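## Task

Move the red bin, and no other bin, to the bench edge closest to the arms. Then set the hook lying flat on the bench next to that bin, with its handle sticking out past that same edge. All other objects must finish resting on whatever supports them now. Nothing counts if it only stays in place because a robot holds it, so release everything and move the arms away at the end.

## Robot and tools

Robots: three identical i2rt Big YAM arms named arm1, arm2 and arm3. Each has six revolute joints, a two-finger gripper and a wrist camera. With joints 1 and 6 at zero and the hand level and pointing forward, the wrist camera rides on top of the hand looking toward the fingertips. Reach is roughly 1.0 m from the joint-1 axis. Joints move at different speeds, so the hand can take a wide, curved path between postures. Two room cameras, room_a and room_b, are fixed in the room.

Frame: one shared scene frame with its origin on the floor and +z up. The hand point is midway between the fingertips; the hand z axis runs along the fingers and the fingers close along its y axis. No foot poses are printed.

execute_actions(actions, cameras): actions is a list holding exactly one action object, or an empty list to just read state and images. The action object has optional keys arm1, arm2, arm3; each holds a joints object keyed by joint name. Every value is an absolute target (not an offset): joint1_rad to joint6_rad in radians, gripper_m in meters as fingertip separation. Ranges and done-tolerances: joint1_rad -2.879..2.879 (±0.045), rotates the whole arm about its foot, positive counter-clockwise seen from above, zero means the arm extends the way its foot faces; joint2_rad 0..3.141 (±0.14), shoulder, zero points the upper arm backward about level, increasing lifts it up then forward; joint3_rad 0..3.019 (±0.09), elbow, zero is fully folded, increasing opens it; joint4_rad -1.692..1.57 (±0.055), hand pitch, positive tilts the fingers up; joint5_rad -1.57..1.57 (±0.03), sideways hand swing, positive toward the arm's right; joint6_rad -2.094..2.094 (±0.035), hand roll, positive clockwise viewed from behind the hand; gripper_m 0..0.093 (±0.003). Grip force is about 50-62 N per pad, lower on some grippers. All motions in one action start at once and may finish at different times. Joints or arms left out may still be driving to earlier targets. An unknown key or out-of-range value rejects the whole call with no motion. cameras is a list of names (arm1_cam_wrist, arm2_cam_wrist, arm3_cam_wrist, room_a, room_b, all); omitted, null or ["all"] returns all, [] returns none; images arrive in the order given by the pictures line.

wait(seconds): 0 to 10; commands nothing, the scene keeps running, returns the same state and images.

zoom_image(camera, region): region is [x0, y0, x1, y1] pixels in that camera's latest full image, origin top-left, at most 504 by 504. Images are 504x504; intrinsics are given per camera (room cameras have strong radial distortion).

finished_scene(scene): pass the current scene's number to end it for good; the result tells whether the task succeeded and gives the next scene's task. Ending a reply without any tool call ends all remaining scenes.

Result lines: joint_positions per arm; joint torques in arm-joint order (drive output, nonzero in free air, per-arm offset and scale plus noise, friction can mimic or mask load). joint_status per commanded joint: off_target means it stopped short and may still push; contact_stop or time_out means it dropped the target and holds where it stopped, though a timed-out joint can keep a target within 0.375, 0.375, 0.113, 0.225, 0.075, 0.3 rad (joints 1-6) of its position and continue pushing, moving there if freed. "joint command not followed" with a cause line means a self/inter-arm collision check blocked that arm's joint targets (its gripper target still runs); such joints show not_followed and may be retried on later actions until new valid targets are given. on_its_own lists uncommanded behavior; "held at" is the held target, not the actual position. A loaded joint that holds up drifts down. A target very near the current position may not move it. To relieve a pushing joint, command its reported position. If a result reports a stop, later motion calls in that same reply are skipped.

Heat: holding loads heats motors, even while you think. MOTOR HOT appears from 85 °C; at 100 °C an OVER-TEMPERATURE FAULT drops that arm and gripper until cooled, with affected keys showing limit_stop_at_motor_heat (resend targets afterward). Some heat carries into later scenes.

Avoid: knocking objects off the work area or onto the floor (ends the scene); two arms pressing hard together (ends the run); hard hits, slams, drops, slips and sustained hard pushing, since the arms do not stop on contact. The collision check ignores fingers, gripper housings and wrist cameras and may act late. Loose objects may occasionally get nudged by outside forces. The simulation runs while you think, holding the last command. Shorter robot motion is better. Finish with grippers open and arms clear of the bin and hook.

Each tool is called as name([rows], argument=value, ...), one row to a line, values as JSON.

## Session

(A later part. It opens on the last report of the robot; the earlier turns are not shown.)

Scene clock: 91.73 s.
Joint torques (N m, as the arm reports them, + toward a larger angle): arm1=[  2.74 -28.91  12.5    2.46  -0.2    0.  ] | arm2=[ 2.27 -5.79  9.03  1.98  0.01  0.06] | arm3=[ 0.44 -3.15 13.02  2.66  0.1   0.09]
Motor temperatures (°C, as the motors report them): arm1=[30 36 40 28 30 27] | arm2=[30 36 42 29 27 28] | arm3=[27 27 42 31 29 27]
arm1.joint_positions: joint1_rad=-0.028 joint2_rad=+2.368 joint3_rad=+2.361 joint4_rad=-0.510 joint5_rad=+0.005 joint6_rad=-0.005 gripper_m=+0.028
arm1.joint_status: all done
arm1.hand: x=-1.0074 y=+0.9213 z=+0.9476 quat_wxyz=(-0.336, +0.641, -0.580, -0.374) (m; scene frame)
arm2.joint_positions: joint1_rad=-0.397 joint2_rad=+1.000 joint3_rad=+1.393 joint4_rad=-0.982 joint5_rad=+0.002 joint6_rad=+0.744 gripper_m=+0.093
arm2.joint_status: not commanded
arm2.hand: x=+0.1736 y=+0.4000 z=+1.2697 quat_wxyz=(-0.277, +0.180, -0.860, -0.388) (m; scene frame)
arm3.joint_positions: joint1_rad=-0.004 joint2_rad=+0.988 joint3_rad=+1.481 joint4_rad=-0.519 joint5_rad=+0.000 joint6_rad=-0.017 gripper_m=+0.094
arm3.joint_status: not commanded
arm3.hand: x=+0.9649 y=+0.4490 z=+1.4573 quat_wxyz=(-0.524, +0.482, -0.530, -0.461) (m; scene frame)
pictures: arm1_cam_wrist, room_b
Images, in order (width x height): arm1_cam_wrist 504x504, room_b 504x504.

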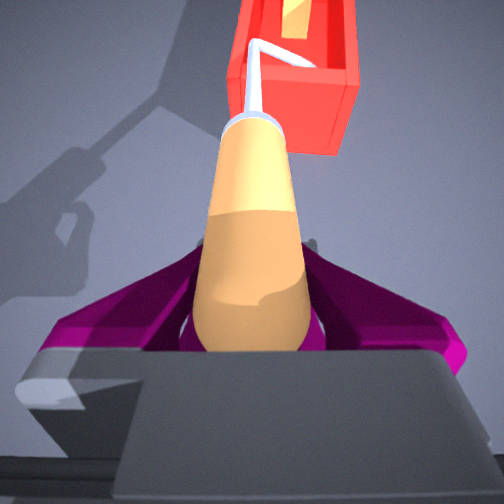

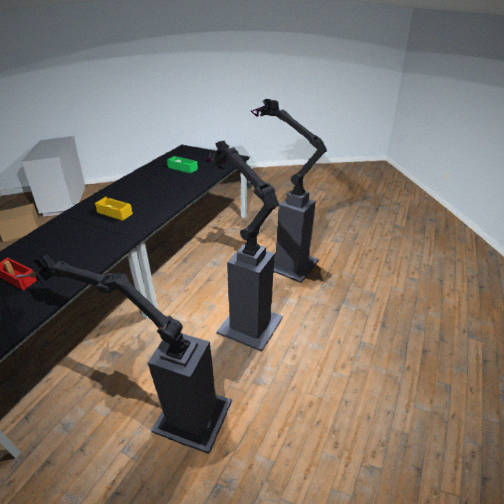

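execute_actions([
  {"arm1":{"joints":{"joint2_rad":2.1,"joint3_rad":1.93,"joint4_rad":-0.35}}},
], cameras=["arm1_cam_wrist","room_b"])

Scene clock: 93.40 s.
Joint torques (N m, as the arm reports them, + toward a larger angle): arm1=[  2.7  -25.66  10.12   2.72  -0.1    0.01] | arm2=[ 1.8  -5.53  8.99  1.9   0.01  0.02] | arm3=[ 0.41 -2.78 13.09  2.54  0.08  0.13]
Motor temperatures (°C, as the motors report them): arm1=[30 36 40 28 30 27] | arm2=[30 36 42 29 27 28] | arm3=[27 27 42 31 29 27]
arm1.joint_positions: joint1_rad=-0.028 joint2_rad=+2.106 joint3_rad=+1.924 joint4_rad=-0.368 joint5_rad=+0.002 joint6_rad=-0.005 gripper_m=+0.028
arm1.joint_status: all done
arm1.hand: x=-0.9998 y=+0.8445 z=+0.9489 quat_wxyz=(-0.326, +0.648, -0.585, -0.364) (m; scene frame)
arm2.joint_positions: joint1_rad=-0.397 joint2_rad=+1.000 joint3_rad=+1.393 joint4_rad=-0.982 joint5_rad=+0.002 joint6_rad=+0.744 gripper_m=+0.093
arm2.joint_status: not commanded
arm2.hand: x=+0.1736 y=+0.4000 z=+1.2697 quat_wxyz=(-0.277, +0.180, -0.860, -0.388) (m; scene frame)
arm3.joint_positions: joint1_rad=-0.004 joint2_rad=+0.988 joint3_rad=+1.481 joint4_rad=-0.519 joint5_rad=+0.000 joint6_rad=-0.017 gripper_m=+0.094
arm3.joint_status: not commanded
arm3.hand: x=+0.9649 y=+0.4490 z=+1.4573 quat_wxyz=(-0.524, +0.482, -0.530, -0.461) (m; scene frame)
pictures: arm1_cam_wrist, room_b
Images, in order (width x height): arm1_cam_wrist 504x504, room_b 504x504.

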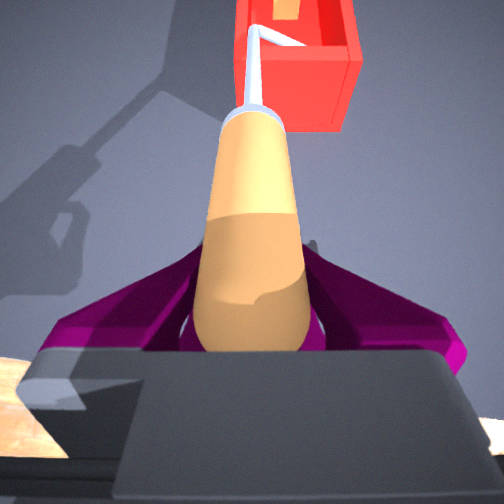

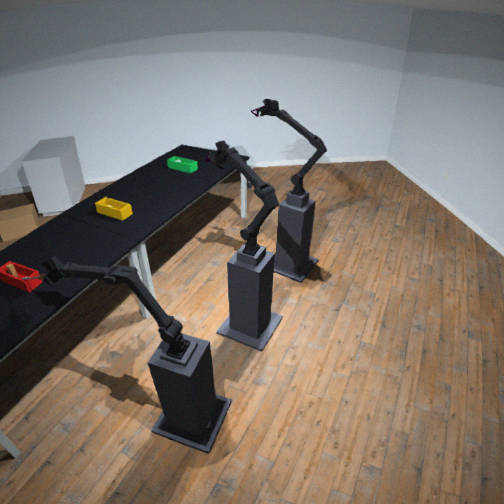

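Model works and the bin follows. Continue.

execute_actions([
  {"arm1":{"joints":{"joint2_rad":1.85,"joint3_rad":1.52,"joint4_rad":-0.19}}},
], cameras=["arm1_cam_wrist","room_b"])

Scene clock: 94.73 s.
Joint torques (N m, as the arm reports them, + toward a larger angle): arm1=[  2.68 -20.8    9.73   2.74   0.04   0.  ] | arm2=[ 1.91 -5.65  9.06  1.89 -0.02  0.03] | arm3=[ 0.13 -2.92 13.05  2.57  0.09  0.09]
Motor temperatures (°C, as the motors report them): arm1=[30 36 39 28 30 27] | arm2=[30 36 42 29 27 28] | arm3=[27 27 42 31 29 27]
arm1.joint_positions: joint1_rad=-0.028 joint2_rad=+1.853 joint3_rad=+1.512 joint4_rad=-0.208 joint5_rad=+0.000 joint6_rad=-0.005 gripper_m=+0.028
arm1.joint_status: all done
arm1.hand: x=-0.9903 y=+0.7486 z=+0.9449 quat_wxyz=(-0.325, +0.648, -0.584, -0.365) (m; scene frame)
arm2.joint_positions: joint1_rad=-0.397 joint2_rad=+1.000 joint3_rad=+1.393 joint4_rad=-0.982 joint5_rad=+0.002 joint6_rad=+0.744 gripper_m=+0.093
arm2.joint_status: not commanded
arm2.hand: x=+0.1736 y=+0.4000 z=+1.2697 quat_wxyz=(-0.277, +0.180, -0.860, -0.388) (m; scene frame)
arm3.joint_positions: joint1_rad=-0.004 joint2_rad=+0.988 joint3_rad=+1.481 joint4_rad=-0.519 joint5_rad=+0.000 joint6_rad=-0.017 gripper_m=+0.094
arm3.joint_status: not commanded
arm3.hand: x=+0.9649 y=+0.4490 z=+1.4573 quat_wxyz=(-0.524, +0.482, -0.530, -0.461) (m; scene frame)
pictures: arm1_cam_wrist, room_b
Images, in order (width x height): arm1_cam_wrist 504x504, room_b 504x504.

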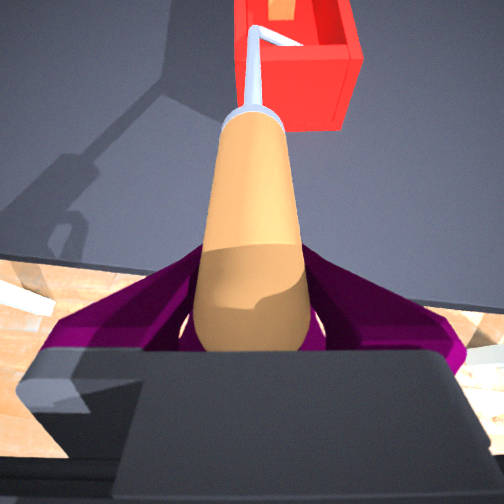

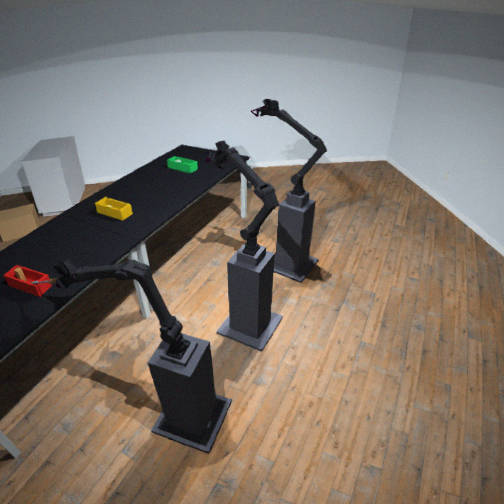

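execute_actions([
  {"arm1":{"joints":{"joint2_rad":1.6,"joint3_rad":1.175,"joint4_rad":-0.12}}},
], cameras=["arm1_cam_wrist","room_b","room_a"])

Scene clock: 96.17 s.
Joint torques (N m, as the arm reports them, + toward a larger angle): arm1=[  2.72 -14.95   9.58   2.72   0.08   0.  ] | arm2=[ 1.93 -5.84  8.92  1.8   0.02  0.05] | arm3=[ 0.91 -2.88 12.93  2.63  0.09  0.09]
Motor temperatures (°C, as the motors report them): arm1=[30 36 39 28 30 27] | arm2=[30 35 42 29 27 28] | arm3=[27 27 42 31 29 27]
arm1.joint_positions: joint1_rad=-0.028 joint2_rad=+1.593 joint3_rad=+1.167 joint4_rad=-0.138 joint5_rad=-0.001 joint6_rad=-0.005 gripper_m=+0.028
arm1.joint_status: all done
arm1.hand: x=-0.9793 y=+0.6406 z=+0.9439 quat_wxyz=(-0.321, +0.651, -0.586, -0.361) (m; scene frame)
arm2.joint_positions: joint1_rad=-0.397 joint2_rad=+1.000 joint3_rad=+1.393 joint4_rad=-0.982 joint5_rad=+0.002 joint6_rad=+0.744 gripper_m=+0.093
arm2.joint_status: not commanded
arm2.hand: x=+0.1736 y=+0.4000 z=+1.2697 quat_wxyz=(-0.277, +0.180, -0.860, -0.388) (m; scene frame)
arm3.joint_positions: joint1_rad=-0.004 joint2_rad=+0.988 joint3_rad=+1.481 joint4_rad=-0.519 joint5_rad=+0.000 joint6_rad=-0.017 gripper_m=+0.094
arm3.joint_status: not commanded
arm3.hand: x=+0.9649 y=+0.4490 z=+1.4573 quat_wxyz=(-0.524, +0.482, -0.530, -0.461) (m; scene frame)
pictures: arm1_cam_wrist, room_a, room_b
Images, in order (width x height): arm1_cam_wrist 504x504, room_a 504x504, room_b 504x504.

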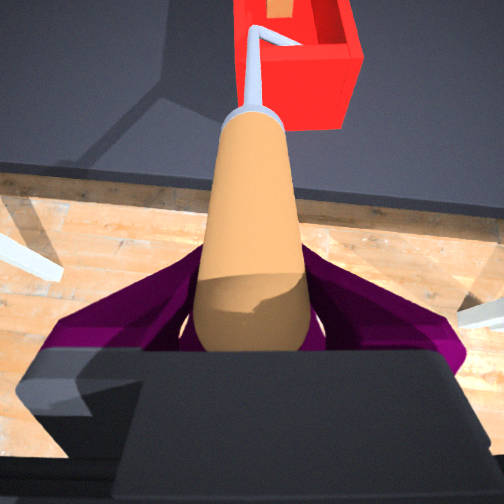

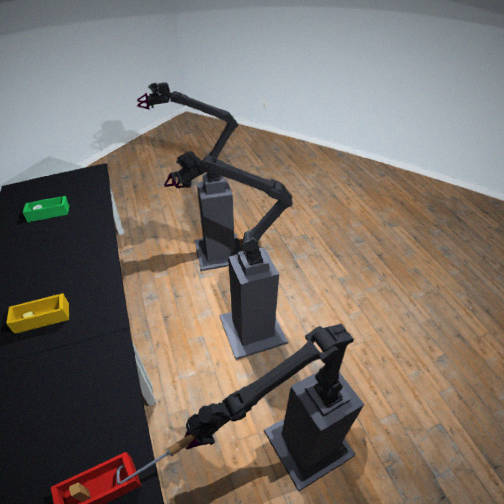

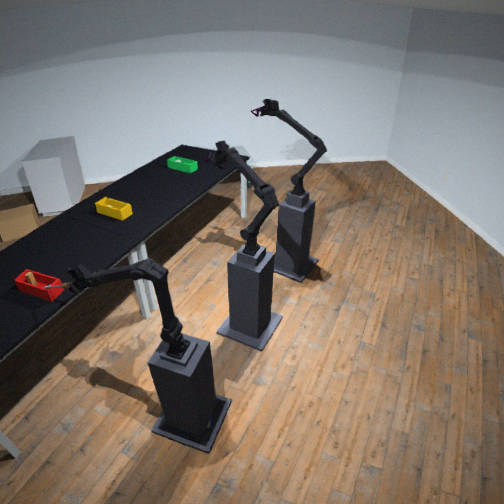

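execute_actions([
  {"arm1":{"joints":{"joint2_rad":1.5,"joint3_rad":1.045,"joint4_rad":-0.10}}},
], cameras=["arm1_cam_wrist"])

execute_actions([
  {"arm1":{"joints":{"joint2_rad":1.6,"joint3_rad":1.2,"joint4_rad":0.25}}},
], cameras=["arm1_cam_wrist","room_a"])

Scene clock: 97.30 s.
Joint torques (N m, as the arm reports them, + toward a larger angle): arm1=[  2.65 -14.42   9.19   2.51   0.07   0.01] | arm2=[ 1.93 -5.61  9.02  1.86  0.02  0.04] | arm3=[ 0.55 -2.81 12.8   2.62  0.12  0.11]
Motor temperatures (°C, as the motors report them): arm1=[30 36 39 28 30 27] | arm2=[30 35 42 29 27 28] | arm3=[27 27 42 31 29 27]
arm1.joint_positions: joint1_rad=-0.028 joint2_rad=+1.509 joint3_rad=+1.039 joint4_rad=-0.113 joint5_rad=-0.001 joint6_rad=-0.005 gripper_m=+0.028
arm1.joint_status: all done
arm1.hand: x=-0.9751 y=+0.5992 z=+0.9297 quat_wxyz=(-0.315, +0.654, -0.589, -0.354) (m; scene frame)
arm2.joint_positions: joint1_rad=-0.397 joint2_rad=+1.000 joint3_rad=+1.393 joint4_rad=-0.982 joint5_rad=+0.002 joint6_rad=+0.744 gripper_m=+0.093
arm2.joint_status: not commanded
arm2.hand: x=+0.1736 y=+0.4000 z=+1.2697 quat_wxyz=(-0.277, +0.180, -0.860, -0.388) (m; scene frame)
arm3.joint_positions: joint1_rad=-0.004 joint2_rad=+0.988 joint3_rad=+1.481 joint4_rad=-0.519 joint5_rad=+0.000 joint6_rad=-0.017 gripper_m=+0.094
arm3.joint_status: not commanded
arm3.hand: x=+0.9649 y=+0.4490 z=+1.4573 quat_wxyz=(-0.524, +0.482, -0.530, -0.461) (m; scene frame)
pictures: arm1_cam_wrist
Images, in order (width x height): arm1_cam_wrist 504x504.

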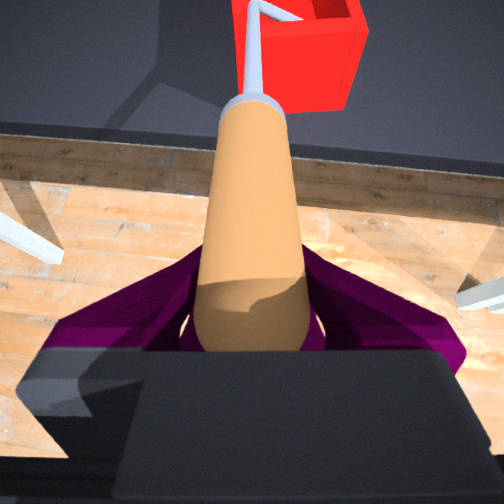

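Scene clock: 99.60 s.
Joint torques (N m, as the arm reports them, + toward a larger angle): arm1=[  2.66 -18.57  14.65   4.55   0.07   0.  ] | arm2=[ 1.62 -5.63  9.13  1.88 -0.01  0.03] | arm3=[ 0.37 -2.73 12.94  2.61  0.09  0.12]
Motor temperatures (°C, as the motors report them): arm1=[30 36 40 28 30 27] | arm2=[30 35 41 29 27 28] | arm3=[27 27 43 31 29 27]
arm1.joint_positions: joint1_rad=-0.028 joint2_rad=+1.627 joint3_rad=+1.121 joint4_rad=+0.192 joint5_rad=-0.001 joint6_rad=-0.005 gripper_m=+0.028
arm1.joint_status: joint4_rad time_out (moved +0.306 of +0.363); the others done
arm1.on_its_own: joint4_rad reads +0.192 and still pushes toward +0.250 since a time_out
arm1.hand: x=-0.9816 y=+0.6657 z=+0.9690 quat_wxyz=(-0.392, +0.601, -0.542, -0.438) (m; scene frame)
arm2.joint_positions: joint1_rad=-0.397 joint2_rad=+1.000 joint3_rad=+1.393 joint4_rad=-0.982 joint5_rad=+0.002 joint6_rad=+0.744 gripper_m=+0.093
arm2.joint_status: not commanded
arm2.hand: x=+0.1736 y=+0.4000 z=+1.2697 quat_wxyz=(-0.277, +0.180, -0.860, -0.388) (m; scene frame)
arm3.joint_positions: joint1_rad=-0.004 joint2_rad=+0.988 joint3_rad=+1.481 joint4_rad=-0.519 joint5_rad=+0.000 joint6_rad=-0.017 gripper_m=+0.094
arm3.joint_status: not commanded
arm3.hand: x=+0.9649 y=+0.4490 z=+1.4573 quat_wxyz=(-0.524, +0.482, -0.530, -0.461) (m; scene frame)
pictures: arm1_cam_wrist, room_a
Images, in order (width x height): arm1_cam_wrist 504x504, room_a 504x504.

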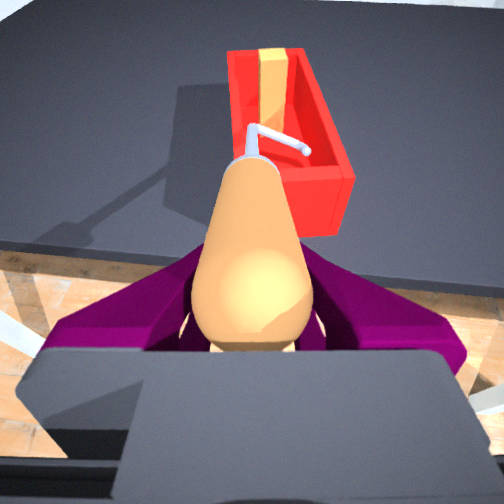

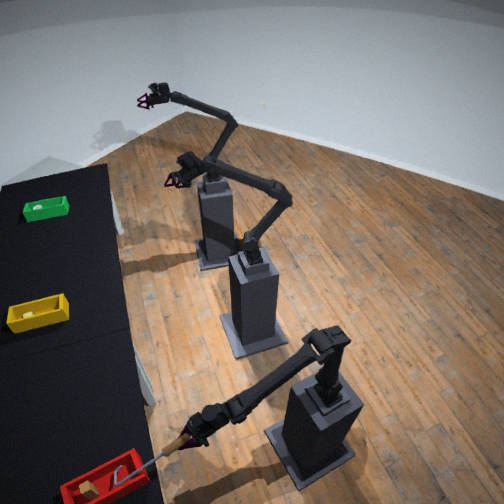

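execute_actions([
  {"arm1":{"joints":{"joint3_rad":1.5,"joint4_rad":0.0}}},
], cameras=[])

execute_actions([
  {"arm1":{"joints":{"joint1_rad":-0.33,"joint6_rad":-0.3}}},
], cameras=["arm1_cam_wrist","room_a","room_b"])

Scene clock: 101.03 s.
Joint torques (N m, as the arm reports them, + toward a larger angle): arm1=[  2.5  -19.36  14.41   2.77   0.08   0.  ] | arm2=[ 1.33 -5.77  9.01  2.    0.01  0.04] | arm3=[ 0.49 -2.54 12.93  2.56  0.1   0.08]
Motor temperatures (°C, as the motors report them): arm1=[30 36 40 28 30 27] | arm2=[30 35 41 29 27 28] | arm3=[27 27 43 31 29 27]
arm1.joint_positions: joint1_rad=-0.028 joint2_rad=+1.624 joint3_rad=+1.439 joint4_rad=-0.017 joint5_rad=-0.001 joint6_rad=-0.005 gripper_m=+0.028
arm1.joint_status: all done
arm1.hand: x=-0.9852 y=+0.7130 z=+1.1104 quat_wxyz=(-0.421, +0.575, -0.519, -0.471) (m; scene frame)
arm2.joint_positions: joint1_rad=-0.397 joint2_rad=+1.000 joint3_rad=+1.393 joint4_rad=-0.982 joint5_rad=+0.002 joint6_rad=+0.744 gripper_m=+0.093
arm2.joint_status: not commanded
arm2.hand: x=+0.1736 y=+0.4000 z=+1.2697 quat_wxyz=(-0.277, +0.180, -0.860, -0.388) (m; scene frame)
arm3.joint_positions: joint1_rad=-0.004 joint2_rad=+0.988 joint3_rad=+1.481 joint4_rad=-0.519 joint5_rad=+0.000 joint6_rad=-0.017 gripper_m=+0.094
arm3.joint_status: not commanded
arm3.hand: x=+0.9649 y=+0.4490 z=+1.4573 quat_wxyz=(-0.524, +0.482, -0.530, -0.461) (m; scene frame)
pictures: none
No camera images: the call's "cameras" was empty. Leave "cameras" out to get every camera's image.

Scene clock: 102.53 s.
Joint torques (N m, as the arm reports them, + toward a larger angle): arm1=[  2.05 -19.65  14.08   2.74   0.05  -0.18] | arm2=[ 1.77 -5.6   8.93  1.93  0.    0.04] | arm3=[ 0.49 -2.89 13.04  2.6   0.13  0.08]
Motor temperatures (°C, as the motors report them): arm1=[30 36 41 28 30 27] | arm2=[30 35 41 29 27 28] | arm3=[27 27 43 31 29 27]
arm1.joint_positions: joint1_rad=-0.328 joint2_rad=+1.624 joint3_rad=+1.439 joint4_rad=-0.017 joint5_rad=-0.001 joint6_rad=-0.287 gripper_m=+0.028
arm1.joint_status: all done
arm1.hand: x=-0.7682 y=+0.7027 z=+1.1084 quat_wxyz=(-0.538, +0.571, -0.525, -0.329) (m; scene frame)
arm2.joint_positions: joint1_rad=-0.397 joint2_rad=+1.000 joint3_rad=+1.393 joint4_rad=-0.982 joint5_rad=+0.002 joint6_rad=+0.744 gripper_m=+0.093
arm2.joint_status: not commanded
arm2.hand: x=+0.1736 y=+0.4000 z=+1.2697 quat_wxyz=(-0.277, +0.180, -0.860, -0.388) (m; scene frame)
arm3.joint_positions: joint1_rad=-0.004 joint2_rad=+0.988 joint3_rad=+1.481 joint4_rad=-0.519 joint5_rad=+0.000 joint6_rad=-0.017 gripper_m=+0.094
arm3.joint_status: not commanded
arm3.hand: x=+0.9649 y=+0.4490 z=+1.4573 quat_wxyz=(-0.524, +0.482, -0.530, -0.461) (m; scene frame)
pictures: arm1_cam_wrist, room_a, room_b
Images, in order (width x height): arm1_cam_wrist 504x504, room_a 504x504, room_b 504x504.

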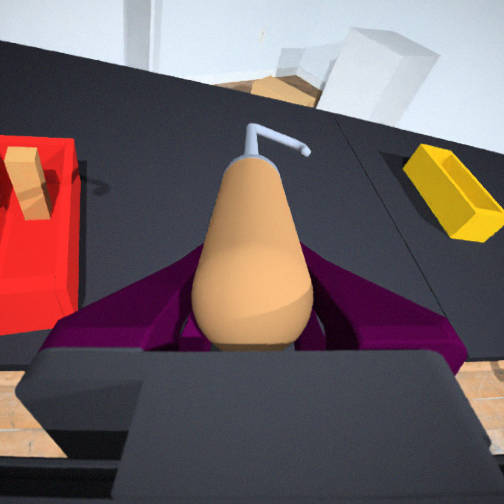

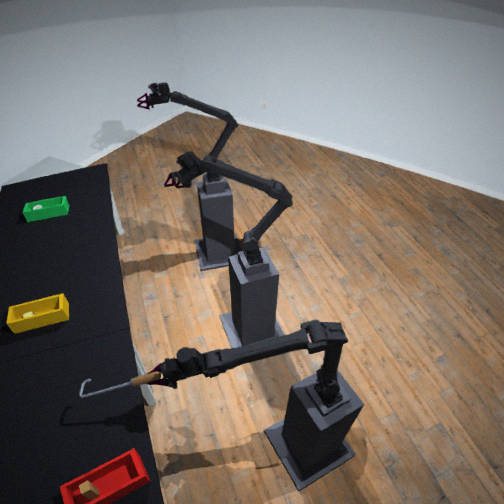

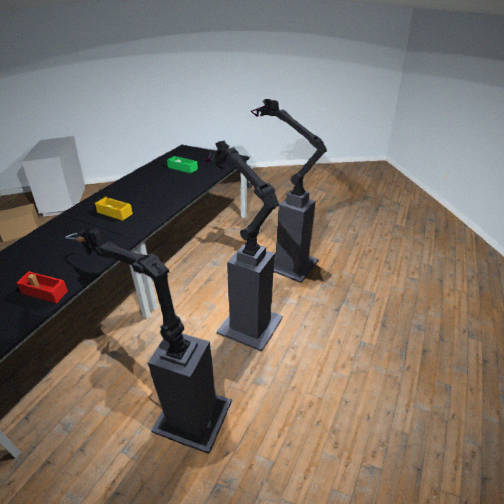

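execute_actions([
  {"arm1":{"joints":{"joint1_rad":-0.26,"joint2_rad":2.08,"joint3_rad":1.38,"joint4_rad":0.45,"joint6_rad":0}}},
], cameras=["arm1_cam_wrist","room_a","room_b"])

Scene clock: 104.30 s.
Joint torques (N m, as the arm reports them, + toward a larger angle): arm1=[  1.71 -23.71   9.7    3.31   0.01   0.09] | arm2=[ 1.6  -5.69  9.02  1.86  0.    0.04] | arm3=[ 0.46 -2.66 12.96  2.5   0.09  0.05]
Motor temperatures (°C, as the motors report them): arm1=[30 36 41 28 30 27] | arm2=[30 34 41 29 27 28] | arm3=[27 27 43 31 29 27]
arm1.joint_positions: joint1_rad=-0.257 joint2_rad=+2.101 joint3_rad=+1.347 joint4_rad=+0.420 joint5_rad=+0.000 joint6_rad=-0.019 gripper_m=+0.028
arm1.joint_status: all done
arm1.hand: x=-0.8146 y=+0.7667 z=+0.8045 quat_wxyz=(-0.436, +0.543, -0.608, -0.381) (m; scene frame)
arm2.joint_positions: joint1_rad=-0.397 joint2_rad=+1.000 joint3_rad=+1.393 joint4_rad=-0.982 joint5_rad=+0.002 joint6_rad=+0.744 gripper_m=+0.093
arm2.joint_status: not commanded
arm2.hand: x=+0.1736 y=+0.4000 z=+1.2697 quat_wxyz=(-0.277, +0.180, -0.860, -0.388) (m; scene frame)
arm3.joint_positions: joint1_rad=-0.004 joint2_rad=+0.988 joint3_rad=+1.481 joint4_rad=-0.519 joint5_rad=+0.000 joint6_rad=-0.017 gripper_m=+0.094
arm3.joint_status: not commanded
arm3.hand: x=+0.9649 y=+0.4490 z=+1.4573 quat_wxyz=(-0.524, +0.482, -0.530, -0.461) (m; scene frame)
pictures: arm1_cam_wrist, room_a, room_b
Images, in order (width x height): arm1_cam_wrist 504x504, room_a 504x504, room_b 504x504.

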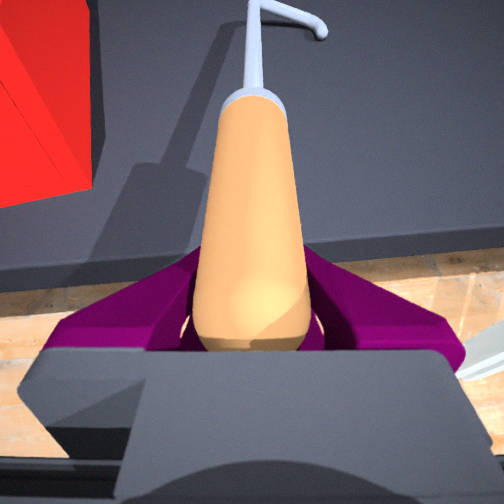

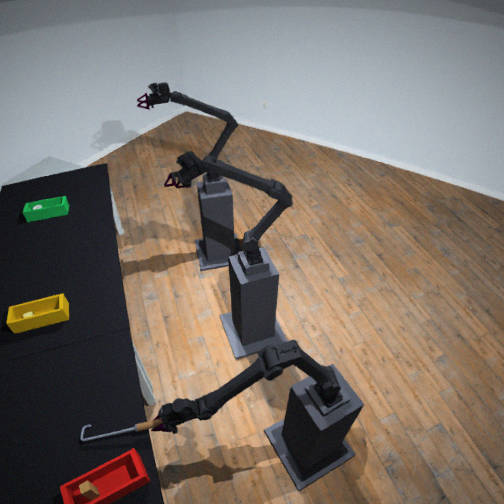

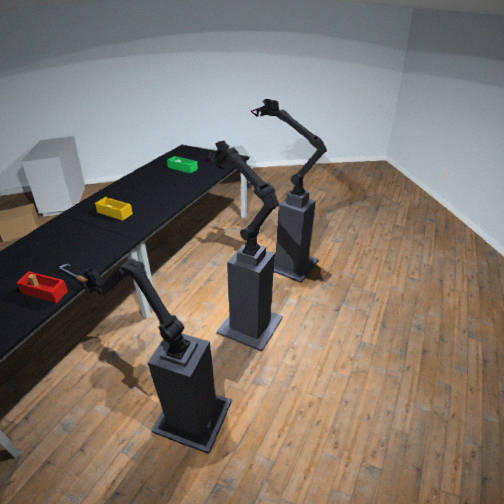

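execute_actions([
  {"arm1":{"joints":{"gripper_m":0.093}}},
], cameras=[])

execute_actions([
  {"arm1":{"joints":{"joint2_rad":1.5,"joint3_rad":1.0,"joint4_rad":0.2}}},
], cameras=["arm1_cam_wrist","room_a","room_b"])

Scene clock: 105.17 s.
Joint torques (N m, as the arm reports them, + toward a larger angle): arm1=[  1.82 -23.56  10.05   3.09   0.02   0.04] | arm2=[ 1.92 -5.57  9.    1.94  0.01  0.03] | arm3=[ 0.17 -3.11 13.05  2.64  0.1   0.13]
Motor temperatures (°C, as the motors report them): arm1=[30 36 40 28 30 27] | arm2=[30 34 41 29 27 28] | arm3=[27 27 43 31 29 27]
arm1.joint_positions: joint1_rad=-0.257 joint2_rad=+2.091 joint3_rad=+1.347 joint4_rad=+0.429 joint5_rad=+0.000 joint6_rad=-0.010 gripper_m=+0.093
arm1.joint_status: all done
arm1.hand: x=-0.8143 y=+0.7678 z=+0.8142 quat_wxyz=(-0.440, +0.537, -0.607, -0.388) (m; scene frame)
arm2.joint_positions: joint1_rad=-0.397 joint2_rad=+1.000 joint3_rad=+1.393 joint4_rad=-0.982 joint5_rad=+0.002 joint6_rad=+0.744 gripper_m=+0.093
arm2.joint_status: not commanded
arm2.hand: x=+0.1736 y=+0.4000 z=+1.2697 quat_wxyz=(-0.277, +0.180, -0.860, -0.388) (m; scene frame)
arm3.joint_positions: joint1_rad=-0.004 joint2_rad=+0.988 joint3_rad=+1.481 joint4_rad=-0.519 joint5_rad=+0.000 joint6_rad=-0.017 gripper_m=+0.094
arm3.joint_status: not commanded
arm3.hand: x=+0.9649 y=+0.4490 z=+1.4573 quat_wxyz=(-0.524, +0.482, -0.530, -0.461) (m; scene frame)
pictures: none
No camera images: the call's "cameras" was empty. Leave "cameras" out to get every camera's image.

Scene clock: 106.60 s.
Joint torques (N m, as the arm reports them, + toward a larger angle): arm1=[  1.65 -11.77   8.96   1.48   0.02   0.06] | arm2=[ 1.95 -5.75  9.    1.9   0.    0.03] | arm3=[ 0.35 -3.04 13.    2.62  0.09  0.08]
Motor temperatures (°C, as the motors report them): arm1=[30 35 40 28 30 27] | arm2=[30 34 41 29 27 28] | arm3=[27 27 43 31 29 27]
arm1.joint_positions: joint1_rad=-0.257 joint2_rad=+1.480 joint3_rad=+1.000 joint4_rad=+0.215 joint5_rad=+0.000 joint6_rad=-0.010 gripper_m=+0.093
arm1.joint_status: all done
arm1.hand: x=-0.8318 y=+0.6167 z=+0.9967 quat_wxyz=(-0.454, +0.527, -0.596, -0.401) (m; scene frame)
arm2.joint_positions: joint1_rad=-0.397 joint2_rad=+1.000 joint3_rad=+1.393 joint4_rad=-0.982 joint5_rad=+0.002 joint6_rad=+0.744 gripper_m=+0.093
arm2.joint_status: not commanded
arm2.hand: x=+0.1736 y=+0.4000 z=+1.2697 quat_wxyz=(-0.277, +0.180, -0.860, -0.388) (m; scene frame)
arm3.joint_positions: joint1_rad=-0.004 joint2_rad=+0.988 joint3_rad=+1.481 joint4_rad=-0.519 joint5_rad=+0.000 joint6_rad=-0.017 gripper_m=+0.094
arm3.joint_status: not commanded
arm3.hand: x=+0.9649 y=+0.4490 z=+1.4573 quat_wxyz=(-0.524, +0.482, -0.530, -0.461) (m; scene frame)
pictures: arm1_cam_wrist, room_a, room_b
Images, in order (width x height): arm1_cam_wrist 504x504, room_a 504x504, room_b 504x504.

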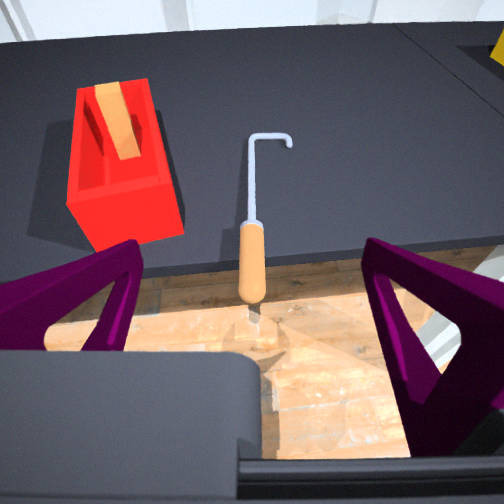

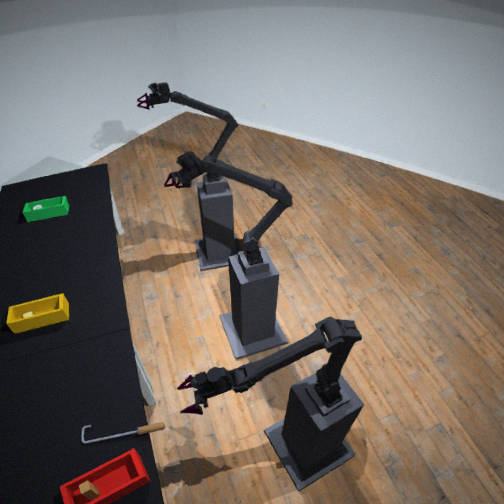

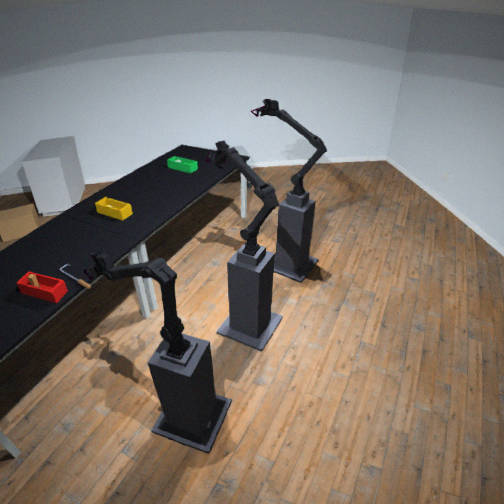

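finished_scene(scene=1)

The scene is finished: the task was done.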